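# Place top reel label-down flat on scanner glass

## Task

Take the reel sitting on top of the stack and lay it flat on the scanner's glass with its label facing downward, then release it.

## Robot and tools

Robot: two six-joint arms with parallel grippers, named left_arm and right_arm. The names are labels only and do not refer to sides of a camera image. In the shared scene frame the origin sits on the table top midway between the arms, +z is up, +x reaches out over the table, and left_arm is on the +y side. Base roots in that frame: left_arm at (-0.016, +0.353, 0) m with quat_wxyz (+0.998, 0, 0, -0.058); right_arm at (+0.005, -0.262, 0) m with quat_wxyz (+1.000, 0, 0, +0.008).

Gripper geometry: the fingers extend along the gripper's +z axis and close along its y axis. end_effector_position is the point midway between the finger pads, roughly 1 cm short of the fingertips. Each arm also carries a wrist camera mount that can collide with things.

execute_actions takes "actions", a list holding zero or one item, plus an optional "pictures" boolean (pictures come by default). Three forms:
- Empty list: commands nothing and returns the current state.
- Move: {"rows": [...], "steps": n}. n runs from 1 to 15 and defaults to 15. Each control step lasts 1/30 s. Each row is applied for one step, and the final row repeats if there are fewer rows than steps.
- Wait: {"steps": n} with no rows, n up to 300. It returns once n steps have passed since the previous result, and your reply time counts toward those steps.
If a call is refused, nothing is sent to the robot.

Every row holds exactly 14 numbers covering both arms, even when only one arm moves: left_arm waist, shoulder, elbow, wrist pitch, wrist yaw, wrist roll, gripper opening, then the same seven for right_arm. The joint values are absolute target angles in radians, in the same form as the Joint positions line. They are not offsets.

Stated joint ranges, the same for each arm:
- waist -2.618 to 3.054
- shoulder 0.000 to 3.142
- elbow 0.000 to 3.142
- wrist pitch -1.571 to 1.571
- wrist yaw -1.571 to 1.571
- wrist roll -2.094 to 2.094

A call is refused if it asks for a value more than 0.036 rad beyond a range end and also further out than the joint's last reported angle. The true end of a joint may differ from the stated one by up to 0.036 rad either way. A target past the true end is clipped to it, and the result then prints "joint sent to its limit". That line may refer to an earlier action, and not seeing it does not mean the joint has room left.

Gripper opening is an absolute value from -1 (closed) to +1 (fully open, pad gap 0.094 m).

Motion limits: each step's target may lead the measured angle by no more than 0.202 rad (waist), 0.258 (shoulder), 0.238 (elbow), 0.573 (wrist pitch), or 0.522 (wrist yaw and wrist roll). All joint targets of an arm are also scaled back if they would move its gripper more than 70 mm from where it is. Large moves therefore take many steps.

Between calls the arms keep heading for the last row you sent. They give up once everything has nearly stopped (slow or blocked counts as stopped) or once any step is HELD. Fingers that are still closing or opening continue to move.

Reading results:
- The state line (left_arm: … | right_arm: …) gives each gripper's position in metres and its quat_wxyz in the scene frame. The position can be off, more so when the arm is stretched far.
- Joint positions and Joint velocities: one block per arm, six joints (rad, rad/s) followed by the pad gap (m, m/s).
- grip_measured: the measured opening on the same scale you command. It may be biased by up to about 1 mm of gap, a fixed amount per gripper for the whole scene.
- "joint command not followed": the clearance check changed or blocked some joint targets, but the rest of the row was still applied.
- HELD: marks the steps on which your row, or part of it, was not sent.
- MOTOR HOT appears from 75 °C. OVER-TEMPERATURE FAULT lines report stops.

Grasping: to hold an object, command an opening below grip_measured. About 0.03 below gives a firm hold, and a smaller gap grips more gently. Finger force is about 50–62 N per pad. Parts thinner than about 2 mm receive less force, and the first contact can spike. Except near ±1, the fingers move to the position where grip_measured equals your command.

Heat: holding a load heats the motors, even while you are thinking. At 90 °C that arm stops for 10 s, and the same rule can trigger again after 5 minutes. At 100 °C the arm goes limp and falls. Put the reel down promptly rather than holding it.

zoom_image: arguments camera ("cam_left_wrist" or "cam_right_wrist") and region [x0, y0, x1, y1] in pixels, measured from the top-left of the latest image, at most 504x504. It gives a closer, sharper view. Both cameras are 504x504 fisheye. Intrinsics:
- cam_left_wrist: fx 261.489, fy 262.535, cx 248.134, cy 252.783
- cam_right_wrist: fx 262.459, fy 263.509, cx 251.336, cy 253.937
Both have theta_max 79.406°.

read_manual (section "licences") returns only licence text.

The reel must remain flat, label down, on the glass, and the gripper must have released it. Replying without any tool call ends every remaining scene.

Things to avoid:
- Knocking or placing anything off the table, which fails the scene.
- Letting the arms collide or press on each other.
- Drops, slips, slams and hard pushes.

Brief outside tugs on a held part or pushes on loose objects can happen.

Each tool is called after ">>>" by a JSON object that holds its "method" and its "body", one argument or row to a line.

## Session

>>> {"method": "execute_actions", "body": {
  "actions": []
}}

Scene clock: 0.00 s of 5600.00 s.
left_arm: end_effector_position=(+0.1743, +0.5372, +0.3003) grip_measured=+1.000 end_effector_quat_wxyz=(+0.266, +0.442, +0.814, +0.266) | right_arm: end_effector_position=(+0.1672, +0.1314, +0.3204) grip_measured=+1.000 end_effector_quat_wxyz=(-0.218, -0.106, +0.685, +0.687)
Joint positions: left_arm=[ 1.233  1.14   1.433 -1.284  0.54   1.946  0.094] | right_arm=[ 0.749  1.597  1.04   0.691 -1.263  1.853  0.094]
Joint velocities: left_arm=[-0.007 -0.012 -0.002 -0.037 -0.007 -0.051  0.   ] | right_arm=[-0.022  0.007  0.002 -0.022  0.007 -0.007  0.   ]

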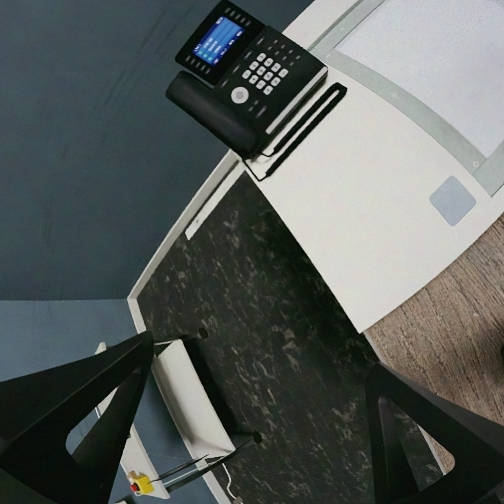

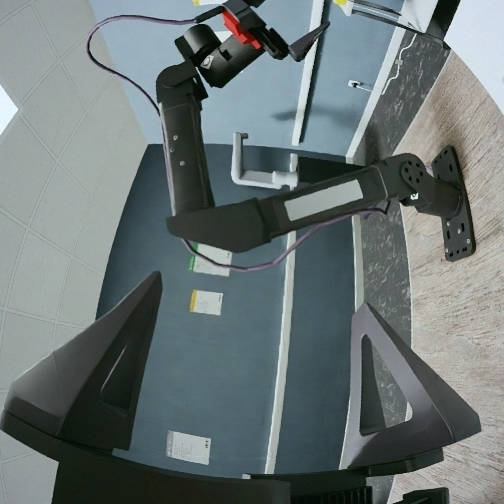

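>>> {"method": "execute_actions", "body": {
  "actions": [
    {"rows":[[0.6,1.0,1.2,-1.2,0,0,1,-0.1,1.0,1.2,-1.2,0,0,1]]}
  ],
  "pictures": false
}}

>>> {"method": "execute_actions", "body": {
  "actions": [
    {"steps":50}
  ],
  "pictures": false
}}

>>> {"method": "execute_actions", "body": {
  "actions": [
    {"rows":[[0.1,1.0,1.2,-1.2,0,0,1,0,1.0,1.2,-1.2,0,0,1]]}
  ],
  "pictures": false
}}

>>> {"method": "execute_actions", "body": {
  "actions": [
    {"steps":40}
  ]
}}

Scene clock: 6.20 s of 5600.00 s.
left_arm: end_effector_position=(+0.1987, +0.4628, +0.2327) grip_measured=+1.000 end_effector_quat_wxyz=(+0.241, +0.002, +0.964, +0.112) | right_arm: end_effector_position=(+0.3442, -0.1329, +0.4135) grip_measured=+1.000 end_effector_quat_wxyz=(+0.462, +0.173, +0.719, +0.489)
Joint positions: left_arm=[ 0.605  1.027  1.202 -1.207  0.029  0.485  0.094] | right_arm=[ 0.145  1.047  1.172 -0.228 -0.413  1.009  0.094]
Joint velocities: left_arm=[ 0.007 -0.017  0.012 -0.022 -0.198 -2.864  0.   ] | right_arm=[-1.263 -0.554  0.125 -1.56   1.429 -1.59   0.   ]
Steps of this call (steps 1 to 90: nothing new was sent; then 2.70 s passed at rest; steps 91 to 105: all 15 steps of this action). Readings (joint positions):
91: left_arm=[1.199 1.119 1.398 -1.246 0.463 1.867] | right_arm=[0.741 1.584 1.045 0.643 -1.229 1.812]
92: left_arm=[1.132 1.082 1.332 -1.209 0.364 1.767] | right_arm=[0.721 1.561 1.052 0.572 -1.178 1.761]
94: left_arm=[0.982 1.034 1.235 -1.219 0.229 1.570] | right_arm=[0.652 1.497 1.076 0.440 -1.070 1.654]
98: left_arm=[0.693 1.027 1.202 -1.220 0.094 1.176] | right_arm=[0.476 1.326 1.125 0.184 -0.832 1.423]
105: the state above

Scene clock: 7.87 s of 5600.00 s.
left_arm: end_effector_position=(+0.1972, +0.4660, +0.2327) grip_measured=+1.000 end_effector_quat_wxyz=(+0.259, -0.230, +0.936, +0.061) | right_arm: end_effector_position=(+0.2469, -0.2772, +0.2297) grip_measured=+1.000 end_effector_quat_wxyz=(+0.271, +0.038, +0.962, -0.004)
Joint positions: left_arm=[ 0.605  1.027  1.202 -1.207  0.009  0.005  0.094] | right_arm=[-0.092  1.017  1.178 -1.184 -0.011  0.008  0.094]
Joint velocities: left_arm=[-0.007 -0.017  0.007 -0.051 -0.007  0.022  0.   ] | right_arm=[-0.007 -0.027 -0.007 -0.022 -0.007 -0.081  0.   ]
Steps of this call (steps 1 to 45: the robot went on to your last target; steps 46 to 50: nothing new was sent). Readings (joint positions):
1: left_arm=[0.605 1.027 1.202 -1.207 0.024 0.391] | right_arm=[0.100 1.032 1.176 -0.281 -0.367 0.952]
2: left_arm=[0.605 1.027 1.202 -1.207 0.020 0.313] | right_arm=[0.057 1.022 1.178 -0.335 -0.325 0.894]
4: left_arm=[0.605 1.027 1.202 -1.207 0.015 0.202] | right_arm=[-0.019 1.017 1.178 -0.460 -0.246 0.766]
8: left_arm=[0.605 1.027 1.202 -1.207 0.011 0.085] | right_arm=[-0.084 1.017 1.178 -0.770 -0.125 0.467]
50: the state above
All arms were judged still, so your last target was given up. Only a new action makes them travel on or press farther. Fingers that are still opening or closing keep moving.

Scene clock: 8.37 s of 5600.00 s.
left_arm: end_effector_position=(+0.2274, +0.3496, +0.2340) grip_measured=+1.000 end_effector_quat_wxyz=(+0.271, +0.008, +0.963, -0.005) | right_arm: end_effector_position=(+0.2472, -0.2578, +0.2296) grip_measured=+1.000 end_effector_quat_wxyz=(+0.271, -0.002, +0.963, +0.004)
Joint positions: left_arm=[ 0.103  1.027  1.202 -1.196  0.008  0.003  0.094] | right_arm=[-0.007  1.017  1.178 -1.184 -0.004  0.006  0.094]
Joint velocities: left_arm=[-0.022 -0.002  0.002 -0.022 -0.11  -0.037  0.   ] | right_arm=[-0.002 -0.017  0.002 -0.007  0.022  0.007  0.   ]
Steps of this call (steps 1 to 15: all 15 steps of this action). Readings (joint positions):
1: left_arm=[0.575 1.027 1.202 -1.207 -0.007 0.003] | right_arm=[-0.080 1.017 1.178 -1.184 -0.005 0.008]
2: left_arm=[0.508 1.027 1.202 -1.205 -0.012 0.003] | right_arm=[-0.053 1.017 1.178 -1.184 -0.004 0.007]
4: left_arm=[0.359 1.027 1.202 -1.200 -0.009 0.003] | right_arm=[-0.014 1.017 1.178 -1.184 -0.004 0.007]
8: left_arm=[0.122 1.027 1.202 -1.196 0.007 0.003] | right_arm=[-0.007 1.017 1.178 -1.184 -0.004 0.006]
15: the state above

Scene clock: 9.70 s of 5600.00 s.
left_arm: end_effector_position=(+0.2274, +0.3496, +0.2340) grip_measured=+1.000 end_effector_quat_wxyz=(+0.271, +0.008, +0.963, -0.005) | right_arm: end_effector_position=(+0.2472, -0.2578, +0.2296) grip_measured=+1.000 end_effector_quat_wxyz=(+0.271, -0.002, +0.963, +0.004)
Joint positions: left_arm=[ 0.103  1.027  1.202 -1.196  0.008  0.003  0.094] | right_arm=[-0.007  1.017  1.178 -1.184 -0.004  0.006  0.094]
Joint velocities: left_arm=[ 0.002 -0.027 -0.007 -0.066 -0.007  0.007  0.   ] | right_arm=[ 0.032  0.002  0.002  0.037  0.051 -0.022  0.   ]
Steps of this call (steps 1 to 15: the robot went on to your last target; steps 16 to 40: nothing new was sent). Readings (joint positions):
1: left_arm=[0.103 1.027 1.202 -1.196 0.008 0.003] | right_arm=[-0.007 1.017 1.178 -1.184 -0.004 0.006]
2: left_arm=[0.103 1.027 1.202 -1.196 0.008 0.003] | right_arm=[-0.007 1.017 1.178 -1.184 -0.004 0.006]
4: left_arm=[0.103 1.027 1.202 -1.196 0.008 0.003] | right_arm=[-0.007 1.017 1.178 -1.184 -0.004 0.006]
8: left_arm=[0.103 1.027 1.202 -1.196 0.008 0.003] | right_arm=[-0.007 1.017 1.178 -1.184 -0.004 0.006]
40: the state above
All arms were judged still, so your last target was given up. Only a new action makes them travel on or press farther. Fingers that are still opening or closing keep moving.

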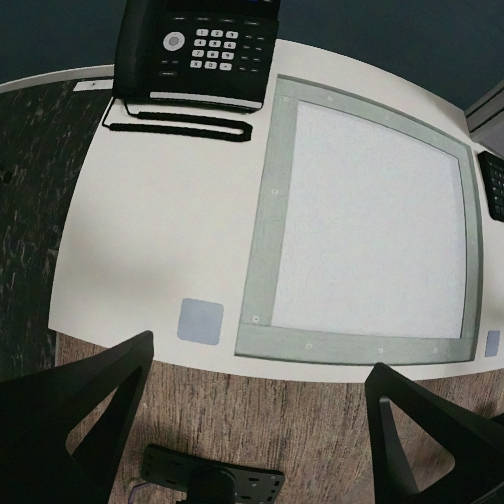

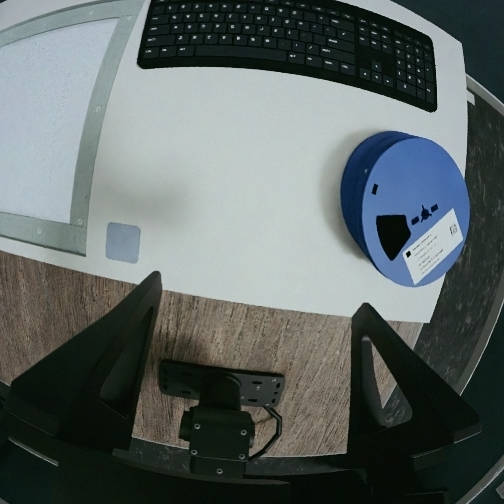

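>>> {"method": "execute_actions", "body": {
  "actions": [
    {"rows":[[0.6,0.3,0.4,-0.3,0,0,1,0.55,2.0,0.83,1.2,1.5,0,1]]}
  ],
  "pictures": false
}}

>>> {"method": "execute_actions", "body": {
  "actions": [
    {"steps":80}
  ]
}}

Scene clock: 15.83 s of 5600.00 s.
left_arm: end_effector_position=(+0.2008, +0.4682, +0.2106) grip_measured=+1.000 end_effector_quat_wxyz=(+0.583, -0.190, +0.776, +0.146) | right_arm: end_effector_position=(+0.4054, -0.1899, +0.0796) grip_measured=+1.000 end_effector_quat_wxyz=(+0.437, -0.031, +0.794, -0.422)
Joint positions: left_arm=[ 0.594  0.306  0.394 -0.369 -0.007  0.002  0.094] | right_arm=[0.581 1.934 0.863 0.226 1.213 0.005 0.094]
Joint velocities: left_arm=[-0.012 -0.007  0.002  0.447 -0.066 -0.007  0.   ] | right_arm=[-0.022  1.057 -0.081  3.158  1.751  0.037  0.   ]
Steps of this call (steps 1 to 90: nothing new was sent; then 2.63 s passed at rest; steps 91 to 105: all 15 steps of this action). Readings (joint positions):
91: left_arm=[0.133 0.991 1.155 -1.109 0.023 0.003] | right_arm=[0.012 1.024 1.164 -1.151 0.041 0.006]
92: left_arm=[0.199 0.921 1.066 -0.974 0.026 0.003] | right_arm=[0.048 1.041 1.140 -1.086 0.099 0.006]
94: left_arm=[0.351 0.752 0.892 -0.753 0.017 0.003] | right_arm=[0.129 1.117 1.073 -0.944 0.218 0.006]
98: left_arm=[0.580 0.393 0.573 -0.463 -0.006 0.002] | right_arm=[0.333 1.375 0.914 -0.583 0.536 0.006]
105: the state above

Scene clock: 18.50 s of 5600.00 s.
left_arm: end_effector_position=(+0.2042, +0.4700, +0.2259) grip_measured=+1.000 end_effector_quat_wxyz=(+0.608, -0.186, +0.757, +0.152) | right_arm: end_effector_position=(+0.4097, -0.2123, +0.1584) grip_measured=+1.000 end_effector_quat_wxyz=(+0.640, +0.324, +0.628, -0.303)
Joint positions: left_arm=[ 0.594  0.306  0.394 -0.305 -0.007  0.002  0.094] | right_arm=[0.553 2.008 0.839 1.198 1.489 0.003 0.094]
Joint velocities: left_arm=[ 0.012  0.012 -0.002 -0.022  0.037  0.066  0.   ] | right_arm=[-0.002 -0.007  0.012 -0.037 -0.037 -0.037  0.   ]
Steps of this call (steps 1 to 45: the robot went on to your last target; steps 46 to 80: nothing new was sent). Readings (joint positions):
1: left_arm=[0.594 0.306 0.394 -0.354 -0.007 0.002] | right_arm=[0.576 1.967 0.859 0.334 1.264 0.005]
2: left_arm=[0.594 0.306 0.394 -0.343 -0.007 0.002] | right_arm=[0.570 1.989 0.853 0.439 1.305 0.004]
4: left_arm=[0.594 0.306 0.394 -0.327 -0.007 0.002] | right_arm=[0.559 2.009 0.841 0.645 1.366 0.003]
8: left_arm=[0.594 0.306 0.394 -0.313 -0.007 0.002] | right_arm=[0.553 2.008 0.839 0.979 1.436 0.003]
80: the state above
All arms were judged still, so your last target was given up. Only a new action makes them travel on or press farther. Fingers that are still opening or closing keep moving.

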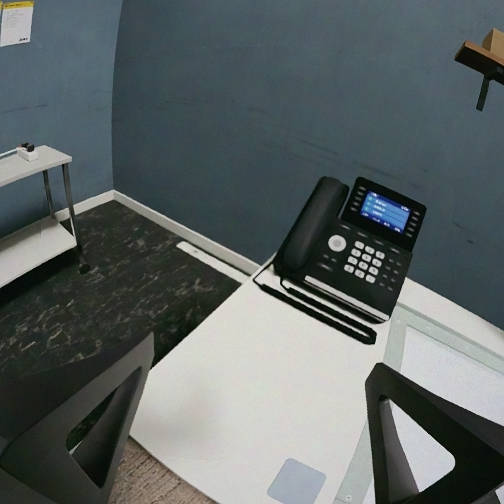

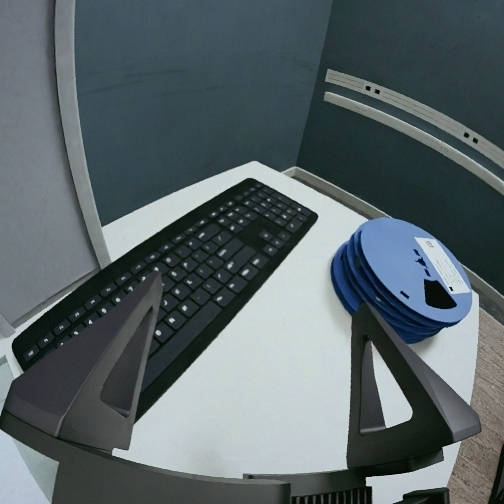

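>>> {"method": "execute_actions", "body": {
  "actions": [
    {"rows":[[0.6,0.3,0.4,-0.3,0,0,1,0.4,2.05,0.52,1.53,1.55,1.57,-0.5]]}
  ],
  "pictures": false
}}

>>> {"method": "execute_actions", "body": {
  "actions": [
    {"steps":40}
  ]
}}

Scene clock: 22.73 s of 5600.00 s.
left_arm: end_effector_position=(+0.2042, +0.4700, +0.2259) grip_measured=+1.000 end_effector_quat_wxyz=(+0.608, -0.186, +0.757, +0.152) | right_arm: end_effector_position=(+0.3397, -0.3098, +0.1102) grip_measured=-0.498 end_effector_quat_wxyz=(+0.704, +0.664, +0.244, +0.063)
Joint positions: left_arm=[ 0.594  0.306  0.394 -0.305 -0.007  0.002  0.094] | right_arm=[0.392 2.049 0.523 1.516 1.539 1.319 0.024]
Joint velocities: left_arm=[-0.002  0.002  0.027 -0.095 -0.066 -0.051  0.   ] | right_arm=[ 0.007  0.012 -0.012  0.095 -0.037  1.56  -0.   ]
Steps of this call (steps 1 to 90: nothing new was sent; then 0.73 s passed at rest; steps 91 to 105: all 15 steps of this action). Readings (joint positions):
91: left_arm=[0.594 0.306 0.394 -0.305 -0.007 0.002] | right_arm=[0.544 2.009 0.821 1.232 1.484 0.057]
92: left_arm=[0.594 0.306 0.394 -0.305 -0.007 0.002] | right_arm=[0.526 2.009 0.781 1.286 1.486 0.130]
94: left_arm=[0.594 0.306 0.394 -0.305 -0.007 0.002] | right_arm=[0.466 2.015 0.672 1.362 1.495 0.291]
98: left_arm=[0.594 0.306 0.394 -0.305 -0.007 0.002] | right_arm=[0.386 2.047 0.527 1.449 1.534 0.686]
105: the state above

Scene clock: 24.07 s of 5600.00 s.
left_arm: end_effector_position=(+0.2042, +0.4700, +0.2259) grip_measured=+1.000 end_effector_quat_wxyz=(+0.608, -0.186, +0.757, +0.152) | right_arm: end_effector_position=(+0.3397, -0.3098, +0.1116) grip_measured=-0.498 end_effector_quat_wxyz=(+0.690, +0.690, +0.153, +0.156)
Joint positions: left_arm=[ 0.594  0.306  0.394 -0.305 -0.007  0.002  0.094] | right_arm=[0.392 2.049 0.523 1.534 1.539 1.567 0.024]
Joint velocities: left_arm=[ 0.007 -0.017 -0.007 -0.037  0.022 -0.007  0.   ] | right_arm=[ 0.012 -0.017 -0.007 -0.051 -0.022  0.007  0.001]
Steps of this call (steps 1 to 30: the robot went on to your last target; steps 31 to 40: nothing new was sent). Readings (joint positions):
1: left_arm=[0.594 0.306 0.394 -0.305 -0.007 0.002] | right_arm=[0.392 2.049 0.523 1.520 1.539 1.369]
2: left_arm=[0.594 0.306 0.394 -0.305 -0.007 0.002] | right_arm=[0.392 2.049 0.523 1.523 1.539 1.409]
4: left_arm=[0.594 0.306 0.394 -0.305 -0.007 0.002] | right_arm=[0.392 2.049 0.523 1.527 1.539 1.466]
8: left_arm=[0.594 0.306 0.394 -0.305 -0.007 0.002] | right_arm=[0.392 2.049 0.523 1.531 1.539 1.526]
40: the state above
All arms were judged still, so your last target was given up. Only a new action makes them travel on or press farther. Fingers that are still opening or closing keep moving.

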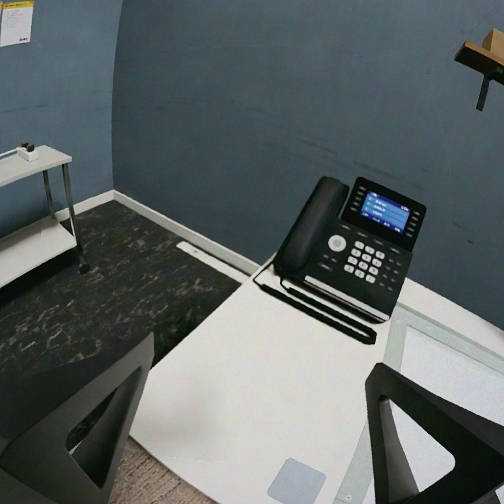

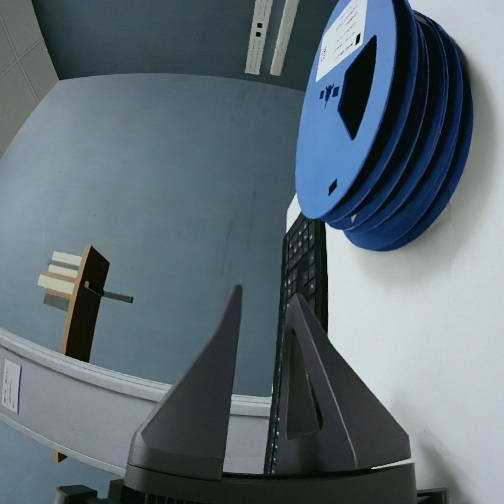

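>>> {"method": "execute_actions", "body": {
  "actions": [
    {"rows":[[0.6,0.3,0.4,-0.3,0,0,1,0.35,2.05,0.52,1.53,1.55,-1.43,-0.7]]}
  ],
  "pictures": false
}}

>>> {"method": "execute_actions", "body": {
  "actions": [
    {"steps":40}
  ],
  "pictures": false
}}

>>> {"method": "execute_actions", "body": {
  "actions": [
    {"rows":[[0.6,0.3,0.4,-0.3,0,0,1,0.3,2.21,0.52,1.55,1.55,-1.43,-0.7]]}
  ]
}}

Scene clock: 28.63 s of 5600.00 s.
left_arm: end_effector_position=(+0.2042, +0.4700, +0.2259) grip_measured=+1.000 end_effector_quat_wxyz=(+0.608, -0.186, +0.757, +0.152) | right_arm: end_effector_position=(+0.3375, -0.3226, +0.1117) grip_measured=-0.698 end_effector_quat_wxyz=(+0.613, +0.426, +0.564, -0.352)
Joint positions: left_arm=[ 0.594  0.306  0.394 -0.305 -0.007  0.002  0.094] | right_arm=[0.354 2.049 0.523 1.536 1.54  0.116 0.014]
Joint velocities: left_arm=[-0.002 -0.012 -0.012  0.007 -0.051 -0.051  0.   ] | right_arm=[ 0.002  0.007 -0.007 -0.051 -0.022 -2.806 -0.   ]
Steps of this call (steps 1 to 90: nothing new was sent; then 1.07 s passed at rest; steps 91 to 105: all 15 steps of this action). Readings (joint positions):
91: left_arm=[0.594 0.306 0.394 -0.305 -0.007 0.002] | right_arm=[0.389 2.049 0.523 1.535 1.539 1.491]
92: left_arm=[0.594 0.306 0.394 -0.305 -0.007 0.002] | right_arm=[0.382 2.049 0.523 1.535 1.539 1.392]
94: left_arm=[0.594 0.306 0.394 -0.305 -0.007 0.002] | right_arm=[0.363 2.049 0.523 1.535 1.539 1.197]
98: left_arm=[0.594 0.306 0.394 -0.305 -0.007 0.002] | right_arm=[0.354 2.049 0.523 1.536 1.540 0.805]
105: the state above

Scene clock: 29.97 s of 5600.00 s.
left_arm: end_effector_position=(+0.2042, +0.4700, +0.2259) grip_measured=+1.000 end_effector_quat_wxyz=(+0.608, -0.186, +0.757, +0.152) | right_arm: end_effector_position=(+0.3374, -0.3226, +0.1117) grip_measured=-0.698 end_effector_quat_wxyz=(+0.194, -0.087, +0.702, -0.680)
Joint positions: left_arm=[ 0.594  0.306  0.394 -0.305 -0.007  0.002  0.094] | right_arm=[ 0.354  2.049  0.523  1.536  1.54  -1.427  0.014]
Joint velocities: left_arm=[ 0.007 -0.007 -0.017 -0.007 -0.022 -0.007  0.   ] | right_arm=[-0.002 -0.007 -0.002 -0.007 -0.007  0.007  0.001]
Steps of this call (steps 1 to 40: the robot went on to your last target). Readings (joint positions):
1: left_arm=[0.594 0.306 0.394 -0.305 -0.007 0.002] | right_arm=[0.354 2.049 0.523 1.536 1.540 0.018]
2: left_arm=[0.594 0.306 0.394 -0.305 -0.007 0.002] | right_arm=[0.354 2.049 0.523 1.536 1.540 -0.081]
4: left_arm=[0.594 0.306 0.394 -0.305 -0.007 0.002] | right_arm=[0.354 2.049 0.523 1.536 1.540 -0.279]
8: left_arm=[0.594 0.306 0.394 -0.305 -0.007 0.002] | right_arm=[0.354 2.049 0.523 1.536 1.540 -0.676]
40: the state above

Scene clock: 30.47 s of 5600.00 s.
left_arm: end_effector_position=(+0.2042, +0.4700, +0.2259) grip_measured=+1.000 end_effector_quat_wxyz=(+0.608, -0.186, +0.757, +0.152) | right_arm: end_effector_position=(+0.3311, -0.3388, +0.0771) grip_measured=-0.698 end_effector_quat_wxyz=(+0.135, -0.113, +0.699, -0.693)
Joint positions: left_arm=[ 0.594  0.306  0.394 -0.305 -0.007  0.002  0.094] | right_arm=[ 0.309  2.187  0.524  1.565  1.543 -1.441  0.014]
Joint velocities: left_arm=[-0.002  0.007 -0.002  0.022 -0.007 -0.037  0.   ] | right_arm=[ 0.022  0.007 -0.002 -0.007 -0.037  0.037  0.   ]
Steps of this call (steps 1 to 15: all 15 steps of this action). Readings (joint positions):
1: left_arm=[0.594 0.306 0.394 -0.305 -0.007 0.002] | right_arm=[0.349 2.065 0.523 1.549 1.540 -1.427]
2: left_arm=[0.594 0.306 0.394 -0.305 -0.007 0.002] | right_arm=[0.339 2.097 0.524 1.560 1.540 -1.427]
4: left_arm=[0.594 0.306 0.394 -0.305 -0.007 0.002] | right_arm=[0.315 2.171 0.524 1.556 1.540 -1.427]
8: left_arm=[0.594 0.306 0.394 -0.305 -0.007 0.002] | right_arm=[0.309 2.187 0.524 1.565 1.543 -1.441]
15: the state above

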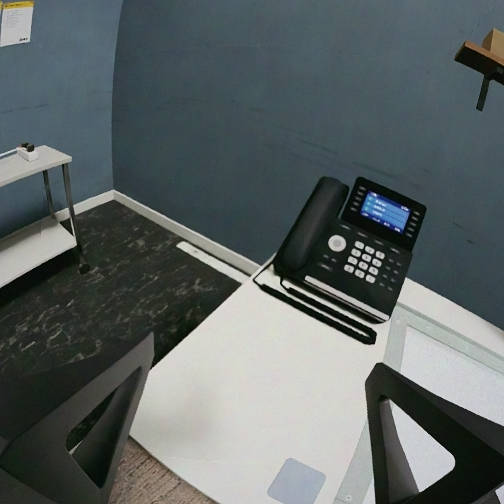

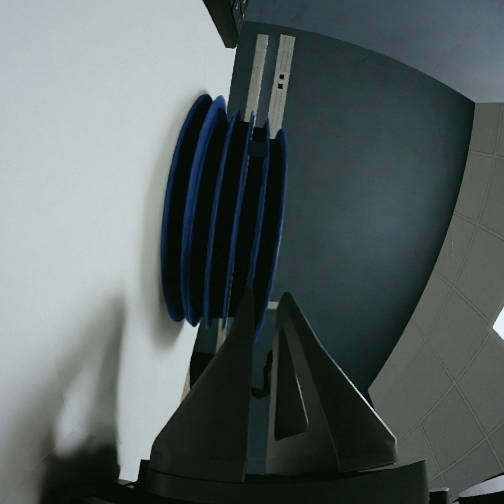

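>>> {"method": "execute_actions", "body": {
  "actions": [
    {"rows":[[0.6,0.3,0.4,-0.3,0,0,1,0.3,2.14,0.52,1.56,1.55,-1.5,-0.7],[0.6,0.3,0.4,-0.3,0,0,1,0.2,2.14,0.52,1.56,1.55,-1.5,-0.7]]}
  ]
}}

>>> {"method": "zoom_image", "body": {
  "camera": "cam_right_wrist",
  "region": [160,150,360,350]
}}

Scene clock: 33.90 s of 5600.00 s.
left_arm: end_effector_position=(+0.2042, +0.4700, +0.2259) grip_measured=+1.000 end_effector_quat_wxyz=(+0.608, -0.186, +0.757, +0.152) | right_arm: end_effector_position=(+0.3214, -0.3749, +0.0847) grip_measured=-0.698 end_effector_quat_wxyz=(+0.086, -0.083, +0.703, -0.701)
Joint positions: left_arm=[ 0.594  0.306  0.394 -0.305 -0.007  0.002  0.094] | right_arm=[ 0.195  2.158  0.524  1.563  1.543 -1.495  0.014]
Joint velocities: left_arm=[-0.002  0.007 -0.012 -0.007 -0.022  0.022  0.   ] | right_arm=[-0.002 -0.017 -0.002  0.037 -0.051 -0.081  0.   ]
Steps of this call (steps 1 to 15: the robot went on to your last target; steps 16 to 88: nothing new was sent; steps 89 to 103: all 15 steps of this action). Readings (joint positions):
89: left_arm=[0.594 0.306 0.394 -0.305 -0.007 0.002] | right_arm=[0.309 2.184 0.524 1.564 1.543 -1.450]
90: left_arm=[0.594 0.306 0.394 -0.305 -0.007 0.002] | right_arm=[0.299 2.179 0.524 1.563 1.543 -1.460]
92: left_arm=[0.594 0.306 0.394 -0.305 -0.007 0.002] | right_arm=[0.248 2.165 0.524 1.563 1.542 -1.473]
96: left_arm=[0.594 0.306 0.394 -0.305 -0.007 0.002] | right_arm=[0.195 2.158 0.524 1.563 1.543 -1.487]
103: the state above

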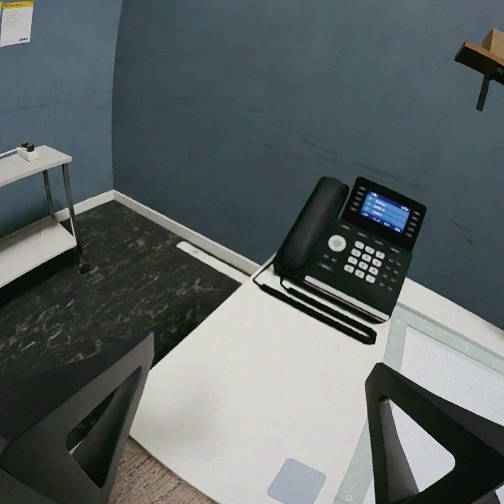

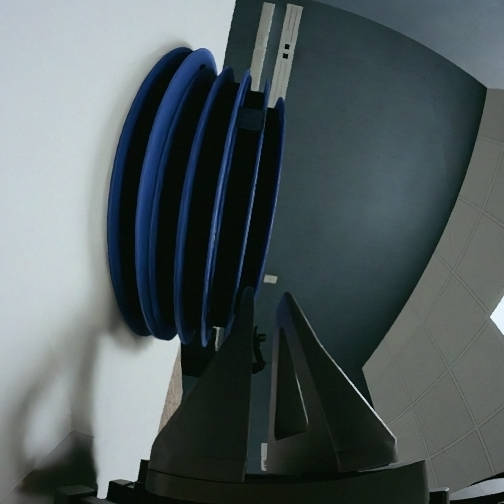

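Region (160, 150, 360, 350) of cam_right_wrist's 504x504 image, scaled by 2.520, with more detail than that image has.

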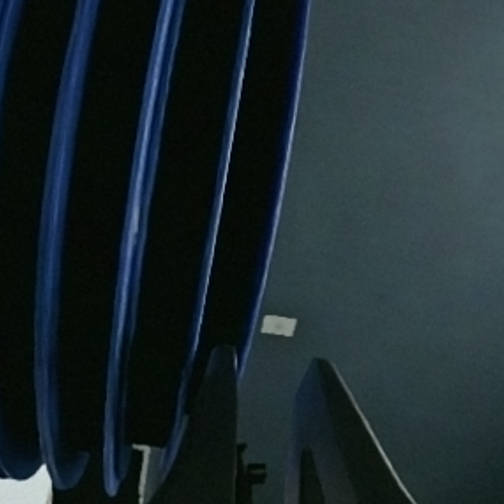

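>>> {"method": "execute_actions", "body": {
  "actions": [
    {"rows":[[0.6,0.3,0.4,-0.3,0,0,1,0.12,2.14,0.52,1.56,1.5,-1.5,-0.67]]}
  ]
}}

Scene clock: 35.87 s of 5600.00 s.
left_arm: end_effector_position=(+0.2042, +0.4700, +0.2259) grip_measured=+1.000 end_effector_quat_wxyz=(+0.608, -0.186, +0.757, +0.152) | right_arm: end_effector_position=(+0.3171, -0.3960, +0.0864) grip_measured=-0.672 end_effector_quat_wxyz=(+0.071, -0.066, +0.705, -0.702)
Joint positions: left_arm=[ 0.594  0.306  0.394 -0.305 -0.007  0.002  0.094] | right_arm=[ 0.126  2.152  0.524  1.565  1.519 -1.5    0.015]
Joint velocities: left_arm=[-0.017  0.012 -0.007 -0.037  0.022 -0.022  0.   ] | right_arm=[ 0.007 -0.017 -0.012 -0.022 -0.051  0.022  0.001]
Steps of this call (steps 1 to 15: the robot went on to your last target; steps 16 to 44: nothing new was sent; steps 45 to 59: all 15 steps of this action). Readings (joint positions):
45: left_arm=[0.594 0.306 0.394 -0.305 -0.007 0.002] | right_arm=[0.189 2.158 0.524 1.563 1.537 -1.497]
46: left_arm=[0.594 0.306 0.394 -0.305 -0.007 0.002] | right_arm=[0.174 2.158 0.524 1.563 1.530 -1.497]
48: left_arm=[0.594 0.306 0.394 -0.305 -0.007 0.002] | right_arm=[0.142 2.153 0.524 1.565 1.523 -1.498]
52: left_arm=[0.594 0.306 0.394 -0.305 -0.007 0.002] | right_arm=[0.126 2.152 0.524 1.565 1.519 -1.499]
59: the state above

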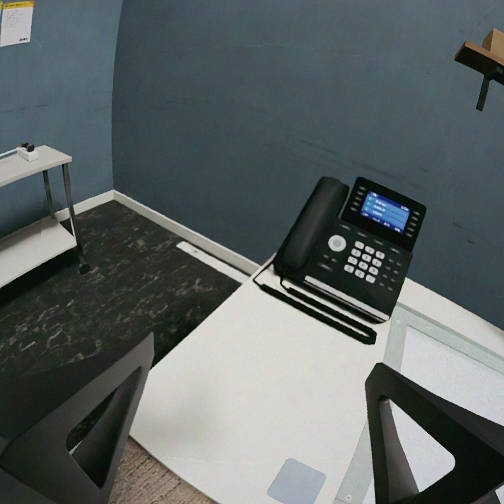

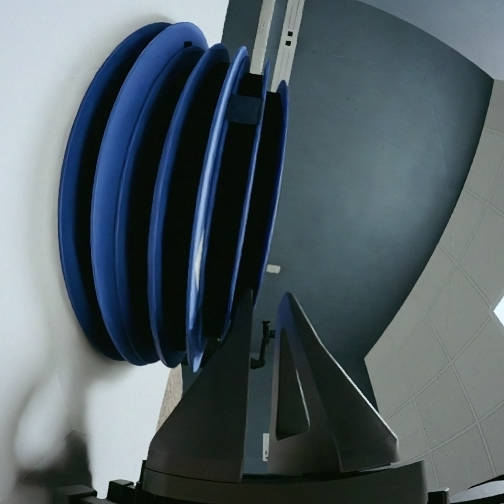

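>>> {"method": "execute_actions", "body": {
  "actions": [
    {"rows":[[0.6,0.3,0.4,-0.3,0,0,1,0.11,2.14,0.52,1.56,1.5,-1.5,-1]]}
  ]
}}

>>> {"method": "execute_actions", "body": {
  "actions": [
    {"rows":[[0.6,0.3,0.4,-0.3,0,0,1,0.14,2.14,0.52,1.56,1.5,-1.5,-1],[0.6,0.3,0.4,-0.3,0,0,1,0.16,2.14,0.52,1.56,1.5,-1.5,-1],[0.6,0.3,0.4,-0.3,0,0,1,0.18,2.14,0.52,1.56,1.5,-1.5,-1],[0.6,0.3,0.4,-0.3,0,0,1,0.2,2.14,0.52,1.56,1.53,-1.5,-1],[0.6,0.3,0.4,-0.3,0,0,1,0.22,2.14,0.52,1.56,1.55,-1.5,-1],[0.6,0.3,0.4,-0.3,0,0,1,0.24,2.14,0.52,1.56,1.55,-1.5,-1],[0.6,0.3,0.4,-0.3,0,0,1,0.26,2.14,0.52,1.56,1.55,-1.5,-1],[0.6,0.3,0.4,-0.3,0,0,1,0.29,2.14,0.52,1.56,1.55,-1.5,-1]]}
  ]
}}

Scene clock: 40.87 s of 5600.00 s.
left_arm: end_effector_position=(+0.2042, +0.4700, +0.2259) grip_measured=+1.000 end_effector_quat_wxyz=(+0.608, -0.186, +0.757, +0.152) | right_arm: end_effector_position=(+0.3174, -0.3980, +0.0863) grip_measured=-0.982 end_effector_quat_wxyz=(+0.071, -0.065, +0.705, -0.702)
Joint positions: left_arm=[ 0.594  0.306  0.394 -0.305 -0.007  0.002  0.094] | right_arm=[ 0.118  2.152  0.524  1.565  1.512 -1.5    0.001]
Joint velocities: left_arm=[-0.022 -0.022 -0.002 -0.037 -0.066  0.022  0.   ] | right_arm=[-0.012  0.002 -0.002 -0.007  0.022 -0.007  0.   ]
Steps of this call (steps 1 to 15: the robot went on to your last target; steps 16 to 90: nothing new was sent; then 1.50 s passed at rest; steps 91 to 105: all 15 steps of this action). Readings (joint positions):
91: left_arm=[0.594 0.306 0.394 -0.305 -0.007 0.002] | right_arm=[0.125 2.152 0.524 1.565 1.518 -1.500]
92: left_arm=[0.594 0.306 0.394 -0.305 -0.007 0.002] | right_arm=[0.123 2.152 0.524 1.565 1.516 -1.500]
94: left_arm=[0.594 0.306 0.394 -0.305 -0.007 0.002] | right_arm=[0.120 2.152 0.524 1.565 1.514 -1.500]
98: left_arm=[0.594 0.306 0.394 -0.305 -0.007 0.002] | right_arm=[0.118 2.152 0.524 1.565 1.513 -1.500]
105: the state above

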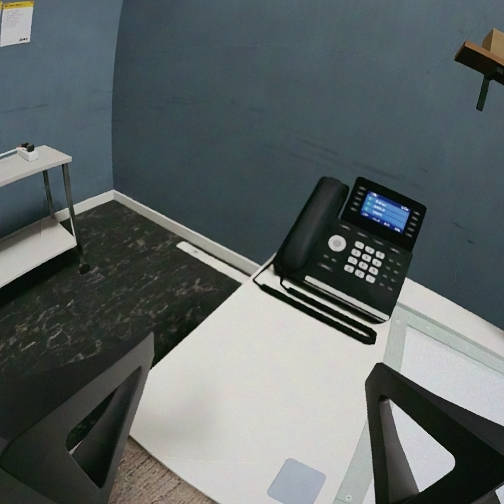

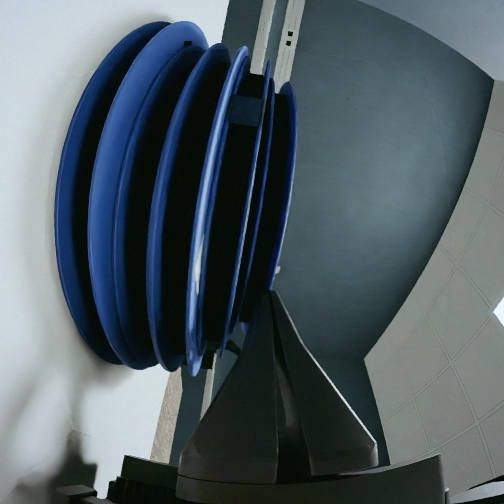

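Scene clock: 41.37 s of 5600.00 s.
left_arm: end_effector_position=(+0.2042, +0.4700, +0.2259) grip_measured=+1.000 end_effector_quat_wxyz=(+0.608, -0.186, +0.757, +0.152) | right_arm: end_effector_position=(+0.3326, -0.3426, +0.0865) grip_measured=-0.982 end_effector_quat_wxyz=(+0.125, -0.119, +0.698, -0.695)
Joint positions: left_arm=[ 0.594  0.306  0.394 -0.305 -0.007  0.002  0.094] | right_arm=[ 0.294  2.152  0.524  1.565  1.535 -1.5    0.001]
Joint velocities: left_arm=[-0.012  0.012 -0.002  0.007 -0.037 -0.022  0.   ] | right_arm=[ 0.012  0.007 -0.017 -0.066  0.066 -0.007 -0.001]
Steps of this call (steps 1 to 15: all 15 steps of this action). Readings (joint positions):
1: left_arm=[0.594 0.306 0.394 -0.305 -0.007 0.002] | right_arm=[0.119 2.152 0.524 1.565 1.512 -1.500]
2: left_arm=[0.594 0.306 0.394 -0.305 -0.007 0.002] | right_arm=[0.124 2.152 0.524 1.565 1.512 -1.500]
4: left_arm=[0.594 0.306 0.394 -0.305 -0.007 0.002] | right_arm=[0.148 2.152 0.524 1.565 1.514 -1.500]
8: left_arm=[0.594 0.306 0.394 -0.305 -0.007 0.002] | right_arm=[0.236 2.152 0.524 1.565 1.532 -1.500]
15: the state above

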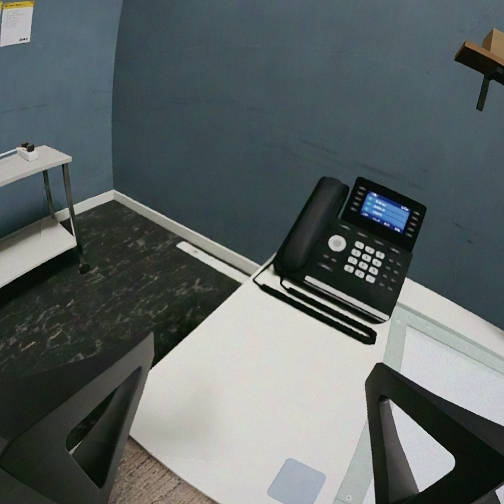

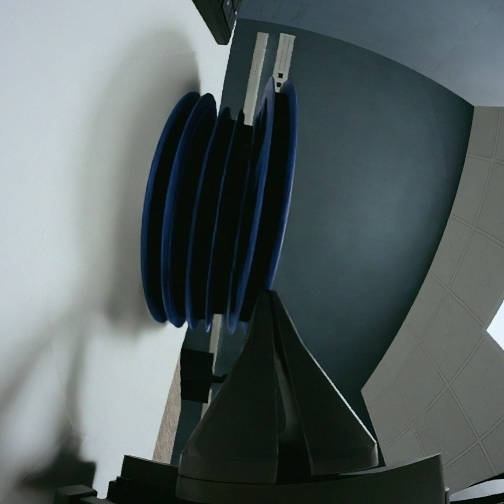

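Works. Release, back off, regrip whole.

>>> {"method": "execute_actions", "body": {
  "actions": [
    {"rows":[[0.6,0.3,0.4,-0.3,0,0,1,0.29,2.15,0.52,1.56,1.55,-1.5,-0.66]]}
  ],
  "pictures": false
}}

>>> {"method": "execute_actions", "body": {
  "actions": [
    {"rows":[[0.6,0.3,0.4,-0.3,0,0,1,0.37,2.15,0.52,1.56,1.55,-1.5,-0.66]]}
  ],
  "pictures": false
}}

>>> {"method": "execute_actions", "body": {
  "actions": [
    {"rows":[[0.6,0.3,0.4,-0.3,0,0,1,0.37,2.175,0.52,1.56,1.55,-1.5,-0.25]]}
  ]
}}

>>> {"method": "execute_actions", "body": {
  "actions": [
    {"rows":[[0.6,0.3,0.4,-0.3,0,0,1,0.19,2.175,0.52,1.56,1.44,-1.5,-0.25]]}
  ]
}}

Scene clock: 46.03 s of 5600.00 s.
left_arm: end_effector_position=(+0.2042, +0.4700, +0.2259) grip_measured=+1.000 end_effector_quat_wxyz=(+0.608, -0.186, +0.757, +0.152) | right_arm: end_effector_position=(+0.3322, -0.3427, +0.0866) grip_measured=-0.662 end_effector_quat_wxyz=(+0.124, -0.118, +0.698, -0.695)
Joint positions: left_arm=[ 0.594  0.306  0.394 -0.305 -0.007  0.002  0.094] | right_arm=[ 0.294  2.152  0.524  1.565  1.537 -1.5    0.016]
Joint velocities: left_arm=[-0.012 -0.012 -0.002  0.022  0.051 -0.022  0.   ] | right_arm=[-0.012 -0.002  0.012 -0.037  0.007 -0.007 -0.   ]
Steps of this call (steps 1 to 15: the robot went on to your last target; steps 16 to 90: nothing new was sent; then 1.17 s passed at rest; steps 91 to 105: all 15 steps of this action). Readings (joint positions):
91: left_arm=[0.594 0.306 0.394 -0.305 -0.007 0.002] | right_arm=[0.294 2.152 0.524 1.565 1.535 -1.500]
92: left_arm=[0.594 0.306 0.394 -0.305 -0.007 0.002] | right_arm=[0.294 2.152 0.524 1.565 1.535 -1.500]
94: left_arm=[0.594 0.306 0.394 -0.305 -0.007 0.002] | right_arm=[0.294 2.152 0.524 1.565 1.536 -1.500]
98: left_arm=[0.594 0.306 0.394 -0.305 -0.007 0.002] | right_arm=[0.294 2.152 0.524 1.565 1.537 -1.500]
105: the state above

Scene clock: 46.53 s of 5600.00 s.
left_arm: end_effector_position=(+0.2042, +0.4700, +0.2259) grip_measured=+1.000 end_effector_quat_wxyz=(+0.608, -0.186, +0.757, +0.152) | right_arm: end_effector_position=(+0.3370, -0.3173, +0.0866) grip_measured=-0.662 end_effector_quat_wxyz=(+0.150, -0.144, +0.693, -0.690)
Joint positions: left_arm=[ 0.594  0.306  0.394 -0.305 -0.007  0.002  0.094] | right_arm=[ 0.372  2.152  0.524  1.565  1.54  -1.5    0.016]
Joint velocities: left_arm=[-0.007  0.007  0.027  0.037  0.007 -0.007  0.   ] | right_arm=[ 0.002  0.002  0.007 -0.022  0.081  0.066  0.001]
Steps of this call (steps 1 to 15: all 15 steps of this action). Readings (joint positions):
1: left_arm=[0.594 0.306 0.394 -0.305 -0.007 0.002] | right_arm=[0.301 2.152 0.524 1.565 1.539 -1.500]
2: left_arm=[0.594 0.306 0.394 -0.305 -0.007 0.002] | right_arm=[0.316 2.152 0.524 1.565 1.540 -1.500]
4: left_arm=[0.594 0.306 0.394 -0.305 -0.007 0.002] | right_arm=[0.352 2.152 0.524 1.565 1.540 -1.500]
8: left_arm=[0.594 0.306 0.394 -0.305 -0.007 0.002] | right_arm=[0.372 2.152 0.524 1.565 1.540 -1.500]
15: the state above

Scene clock: 47.03 s of 5600.00 s.
left_arm: end_effector_position=(+0.2042, +0.4700, +0.2259) grip_measured=+1.000 end_effector_quat_wxyz=(+0.608, -0.186, +0.757, +0.152) | right_arm: end_effector_position=(+0.3370, -0.3173, +0.0866) grip_measured=-0.252 end_effector_quat_wxyz=(+0.150, -0.144, +0.693, -0.690)
Joint positions: left_arm=[ 0.594  0.306  0.394 -0.305 -0.007  0.002  0.094] | right_arm=[ 0.372  2.152  0.524  1.565  1.54  -1.5    0.035]
Joint velocities: left_arm=[-0.012 -0.012  0.017 -0.022 -0.037 -0.051  0.   ] | right_arm=[-0.007 -0.017 -0.027 -0.022 -0.125  0.081  0.001]
Steps of this call (steps 1 to 15: all 15 steps of this action). Readings (joint positions):
1: left_arm=[0.594 0.306 0.394 -0.305 -0.007 0.002] | right_arm=[0.372 2.152 0.524 1.565 1.540 -1.500]
2: left_arm=[0.594 0.306 0.394 -0.305 -0.007 0.002] | right_arm=[0.372 2.152 0.524 1.565 1.540 -1.500]
4: left_arm=[0.594 0.306 0.394 -0.305 -0.007 0.002] | right_arm=[0.372 2.152 0.524 1.565 1.540 -1.500]
8: left_arm=[0.594 0.306 0.394 -0.305 -0.007 0.002] | right_arm=[0.372 2.152 0.524 1.565 1.540 -1.500]
15: the state above

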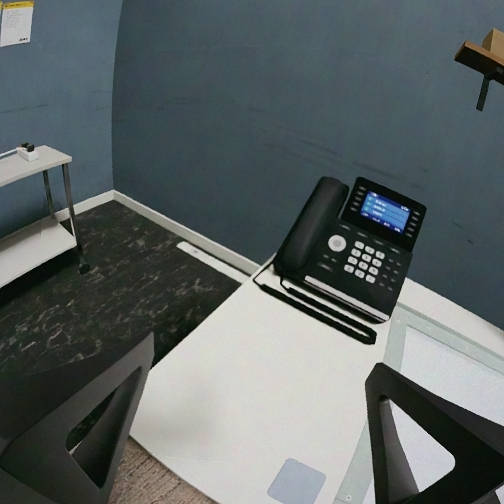

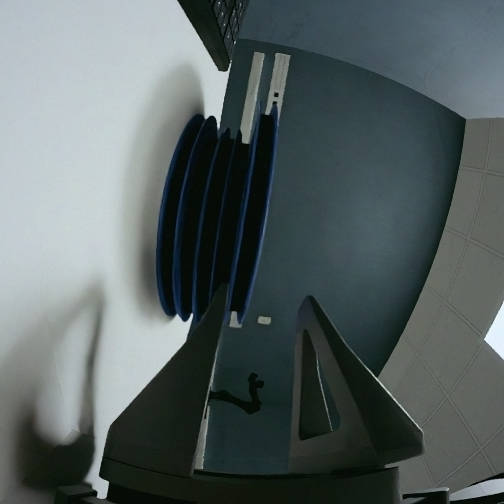

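Scene clock: 47.53 s of 5600.00 s.
left_arm: end_effector_position=(+0.2042, +0.4700, +0.2259) grip_measured=+1.000 end_effector_quat_wxyz=(+0.608, -0.186, +0.757, +0.152) | right_arm: end_effector_position=(+0.3351, -0.3747, +0.0846) grip_measured=-0.252 end_effector_quat_wxyz=(+0.112, -0.110, +0.701, -0.695)
Joint positions: left_arm=[ 0.594  0.306  0.394 -0.305 -0.007  0.002  0.094] | right_arm=[ 0.183  2.155  0.524  1.565  1.455 -1.5    0.035]
Joint velocities: left_arm=[ 0.002 -0.012 -0.002  0.022  0.037  0.007  0.   ] | right_arm=[ 0.022 -0.007  0.007 -0.022 -0.022 -0.007  0.   ]
Steps of this call (steps 1 to 15: all 15 steps of this action). Readings (joint positions):
1: left_arm=[0.594 0.306 0.394 -0.305 -0.007 0.002] | right_arm=[0.354 2.152 0.524 1.565 1.525 -1.500]
2: left_arm=[0.594 0.306 0.394 -0.305 -0.007 0.002] | right_arm=[0.315 2.152 0.524 1.565 1.505 -1.500]
4: left_arm=[0.594 0.306 0.394 -0.305 -0.007 0.002] | right_arm=[0.222 2.152 0.524 1.565 1.485 -1.500]
8: left_arm=[0.594 0.306 0.394 -0.305 -0.007 0.002] | right_arm=[0.175 2.155 0.524 1.565 1.470 -1.500]
15: the state above

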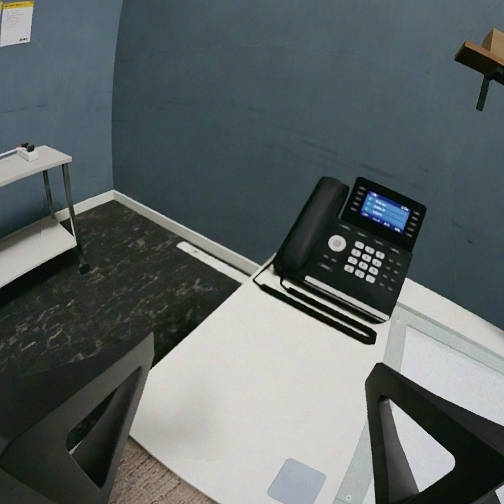

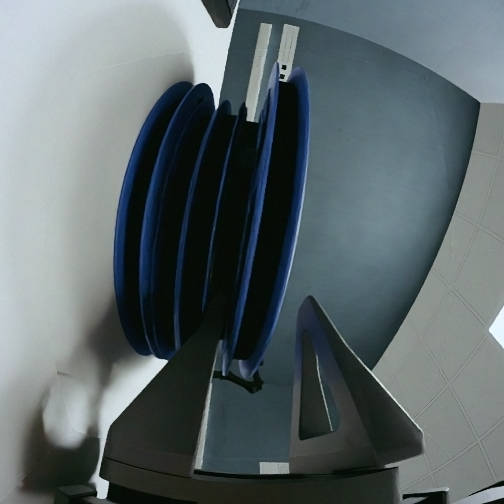

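>>> {"method": "execute_actions", "body": {
  "actions": [
    {"rows":[[0.6,0.3,0.4,-0.3,0,0,1,0.19,2.21,0.52,1.56,1.44,-1.5,-0.5],[0.6,0.3,0.4,-0.3,0,0,1,0.19,2.21,0.52,1.56,1.44,-1.5,-0.5],[0.6,0.3,0.4,-0.3,0,0,1,0.19,2.21,0.52,1.56,1.44,-1.5,-0.82]]}
  ]
}}

>>> {"method": "execute_actions", "body": {
  "actions": [
    {"rows":[[0.2,0.6,1.0,-1.1,0.3,0,1,0.25,1.6,0.65,0.95,1.44,-1.57,-0.82]]}
  ],
  "pictures": false
}}

>>> {"method": "execute_actions", "body": {
  "actions": [
    {"rows":[[0.2,0.6,1.0,-1.1,0.3,0,1,0.6,1.5,0.6,0.9,0,1.57,-0.82]]}
  ],
  "pictures": false
}}

>>> {"method": "execute_actions", "body": {
  "actions": [
    {"steps":50}
  ],
  "pictures": false
}}

>>> {"method": "execute_actions", "body": {
  "actions": [
    {"rows":[[0.2,0.6,1.0,-1.1,0.3,0,1,0.93,1.6,0.55,0.75,0,1.57,-0.82]]}
  ]
}}

Scene clock: 55.37 s of 5600.00 s.
left_arm: end_effector_position=(+0.2042, +0.4700, +0.2259) grip_measured=+1.000 end_effector_quat_wxyz=(+0.608, -0.186, +0.757, +0.152) | right_arm: end_effector_position=(+0.3348, -0.3745, +0.0759) grip_measured=-0.770 end_effector_quat_wxyz=(+0.104, -0.121, +0.701, -0.695)
Joint positions: left_arm=[ 0.594  0.306  0.394 -0.305 -0.007  0.002  0.094] | right_arm=[ 0.183  2.186  0.524  1.565  1.45  -1.498  0.011]
Joint velocities: left_arm=[-0.012 -0.007  0.002  0.007 -0.037 -0.037  0.   ] | right_arm=[ 0.007 -0.002  0.002  0.022 -0.007 -0.037  0.   ]
Steps of this call (steps 1 to 15: the robot went on to your last target; steps 16 to 90: nothing new was sent; then 4.33 s passed at rest; steps 91 to 105: all 15 steps of this action). Readings (joint positions):
91: left_arm=[0.594 0.306 0.394 -0.305 -0.007 0.002] | right_arm=[0.183 2.159 0.524 1.565 1.451 -1.500]
92: left_arm=[0.594 0.306 0.394 -0.305 -0.007 0.002] | right_arm=[0.183 2.167 0.524 1.565 1.450 -1.500]
94: left_arm=[0.594 0.306 0.394 -0.305 -0.007 0.002] | right_arm=[0.183 2.186 0.524 1.565 1.450 -1.501]
98: left_arm=[0.594 0.306 0.394 -0.305 -0.007 0.002] | right_arm=[0.183 2.186 0.524 1.565 1.450 -1.498]
105: the state above

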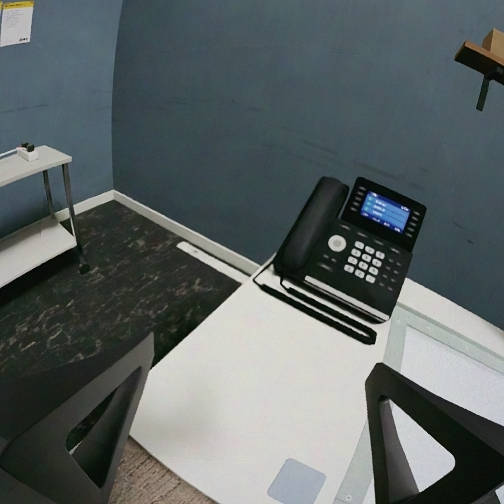

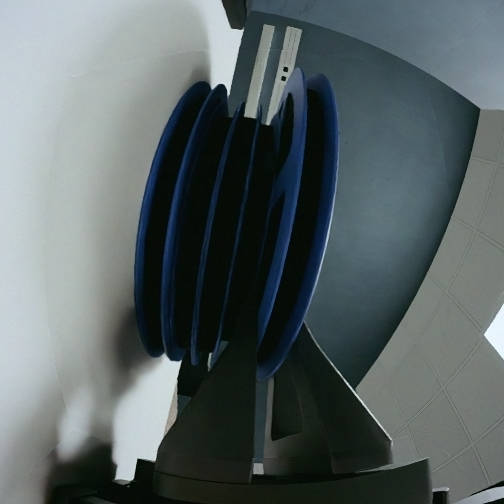

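Scene clock: 55.87 s of 5600.00 s.
left_arm: end_effector_position=(+0.1853, +0.3223, +0.2725) grip_measured=+1.000 end_effector_quat_wxyz=(+0.446, +0.023, +0.888, -0.106) | right_arm: end_effector_position=(+0.3524, -0.3477, +0.2239) grip_measured=-0.772 end_effector_quat_wxyz=(+0.161, -0.123, +0.694, -0.691)
Joint positions: left_arm=[ 0.206  0.604  1.    -1.044  0.283  0.001  0.094] | right_arm=[ 0.254  1.592  0.649  0.99   1.436 -1.563  0.011]
Joint velocities: left_arm=[-0.002 -0.017  0.002 -0.315  0.007 -0.066  0.   ] | right_arm=[-0.012  0.061 -0.002 -0.315 -0.125 -0.007 -0.   ]
Steps of this call (steps 1 to 15: all 15 steps of this action). Readings (joint positions):
1: left_arm=[0.568 0.340 0.434 -0.389 0.017 0.001] | right_arm=[0.188 2.152 0.535 1.487 1.456 -1.499]
2: left_arm=[0.499 0.424 0.510 -0.510 0.067 0.001] | right_arm=[0.197 2.088 0.554 1.365 1.462 -1.512]
4: left_arm=[0.348 0.566 0.662 -0.715 0.148 0.001] | right_arm=[0.225 1.935 0.596 1.196 1.452 -1.533]
8: left_arm=[0.207 0.613 0.923 -0.943 0.247 0.001] | right_arm=[0.254 1.638 0.638 1.067 1.434 -1.552]
15: the state above

Scene clock: 56.37 s of 5600.00 s.
left_arm: end_effector_position=(+0.1786, +0.3207, +0.2645) grip_measured=+1.000 end_effector_quat_wxyz=(+0.426, +0.021, +0.897, -0.111) | right_arm: end_effector_position=(+0.3945, -0.0312, +0.2210) grip_measured=-0.771 end_effector_quat_wxyz=(+0.700, -0.242, +0.671, +0.029)
Joint positions: left_arm=[ 0.206  0.604  1.    -1.087  0.289  0.001  0.094] | right_arm=[ 0.607  1.533  0.622  0.892  0.236 -0.301  0.011]
Joint velocities: left_arm=[-0.017 -0.002 -0.002 -0.081  0.022  0.007  0.   ] | right_arm=[-0.012 -0.007 -0.017 -0.066 -1.634  2.85   0.   ]
Steps of this call (steps 1 to 15: all 15 steps of this action). Readings (joint positions):
1: left_arm=[0.206 0.604 1.000 -1.053 0.284 0.001] | right_arm=[0.267 1.587 0.643 0.974 1.397 -1.507]
2: left_arm=[0.206 0.604 1.000 -1.062 0.285 0.001] | right_arm=[0.298 1.576 0.631 0.961 1.332 -1.434]
4: left_arm=[0.206 0.604 1.000 -1.072 0.287 0.001] | right_arm=[0.393 1.559 0.622 0.942 1.199 -1.298]
8: left_arm=[0.206 0.604 1.000 -1.083 0.288 0.001] | right_arm=[0.562 1.544 0.622 0.915 0.880 -0.985]
15: the state above

Scene clock: 58.03 s of 5600.00 s.
left_arm: end_effector_position=(+0.1784, +0.3207, +0.2643) grip_measured=+1.000 end_effector_quat_wxyz=(+0.426, +0.021, +0.898, -0.111) | right_arm: end_effector_position=(+0.3753, +0.0037, +0.2181) grip_measured=-0.772 end_effector_quat_wxyz=(+0.322, +0.330, +0.638, +0.617)
Joint positions: left_arm=[ 0.206  0.604  1.    -1.088  0.289  0.001  0.094] | right_arm=[0.607 1.533 0.622 0.881 0.012 1.567 0.011]
Joint velocities: left_arm=[-0.002 -0.007  0.012 -0.007 -0.037  0.007  0.   ] | right_arm=[ 0.032  0.012  0.022 -0.022 -0.066 -0.037 -0.   ]
Steps of this call (steps 1 to 50: the robot went on to your last target). Readings (joint positions):
1: left_arm=[0.206 0.604 1.000 -1.088 0.289 0.001] | right_arm=[0.607 1.533 0.622 0.890 0.188 -0.202]
2: left_arm=[0.206 0.604 1.000 -1.088 0.289 0.001] | right_arm=[0.607 1.533 0.622 0.888 0.150 -0.104]
4: left_arm=[0.206 0.604 1.000 -1.088 0.289 0.001] | right_arm=[0.607 1.533 0.622 0.885 0.097 0.093]
8: left_arm=[0.206 0.604 1.000 -1.088 0.289 0.001] | right_arm=[0.607 1.533 0.622 0.883 0.044 0.488]
50: the state above

Scene clock: 58.53 s of 5600.00 s.
left_arm: end_effector_position=(+0.1784, +0.3207, +0.2643) grip_measured=+1.000 end_effector_quat_wxyz=(+0.426, +0.021, +0.898, -0.111) | right_arm: end_effector_position=(+0.2550, +0.0971, +0.1191) grip_measured=-0.772 end_effector_quat_wxyz=(+0.173, +0.242, +0.776, +0.556)
Joint positions: left_arm=[ 0.206  0.604  1.    -1.088  0.289  0.001  0.094] | right_arm=[ 0.938  1.605  0.552  0.726 -0.012  1.567  0.011]
Joint velocities: left_arm=[ 0.002  0.002 -0.012  0.022  0.022 -0.007  0.   ] | right_arm=[-0.061  0.007  0.007  0.051 -0.007 -0.066  0.001]
Steps of this call (steps 1 to 15: all 15 steps of this action). Readings (joint positions):
1: left_arm=[0.206 0.604 1.000 -1.088 0.289 0.001] | right_arm=[0.621 1.535 0.620 0.876 0.021 1.567]
2: left_arm=[0.206 0.604 1.000 -1.088 0.289 0.001] | right_arm=[0.649 1.539 0.616 0.868 0.031 1.567]
4: left_arm=[0.206 0.604 1.000 -1.088 0.289 0.001] | right_arm=[0.736 1.557 0.603 0.842 0.031 1.567]
8: left_arm=[0.206 0.604 1.000 -1.088 0.289 0.001] | right_arm=[0.921 1.596 0.569 0.775 0.006 1.567]
15: the state above

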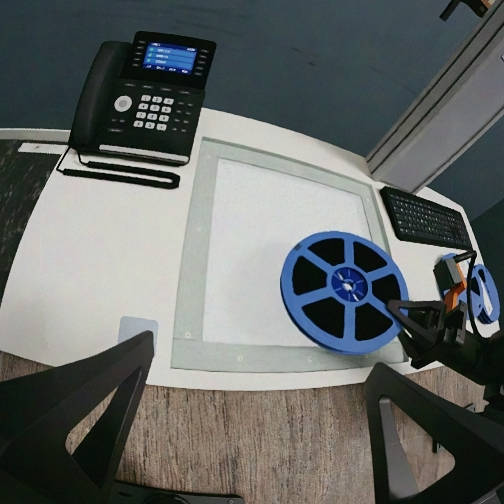

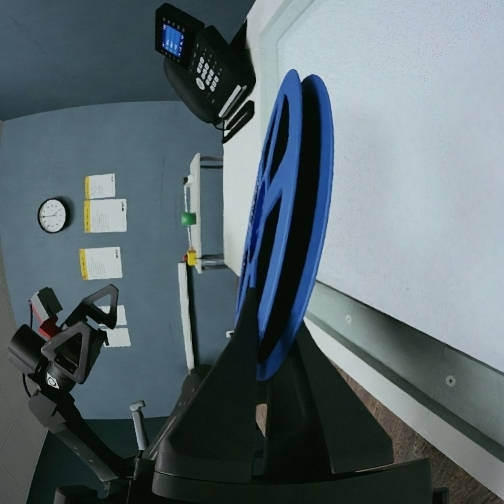

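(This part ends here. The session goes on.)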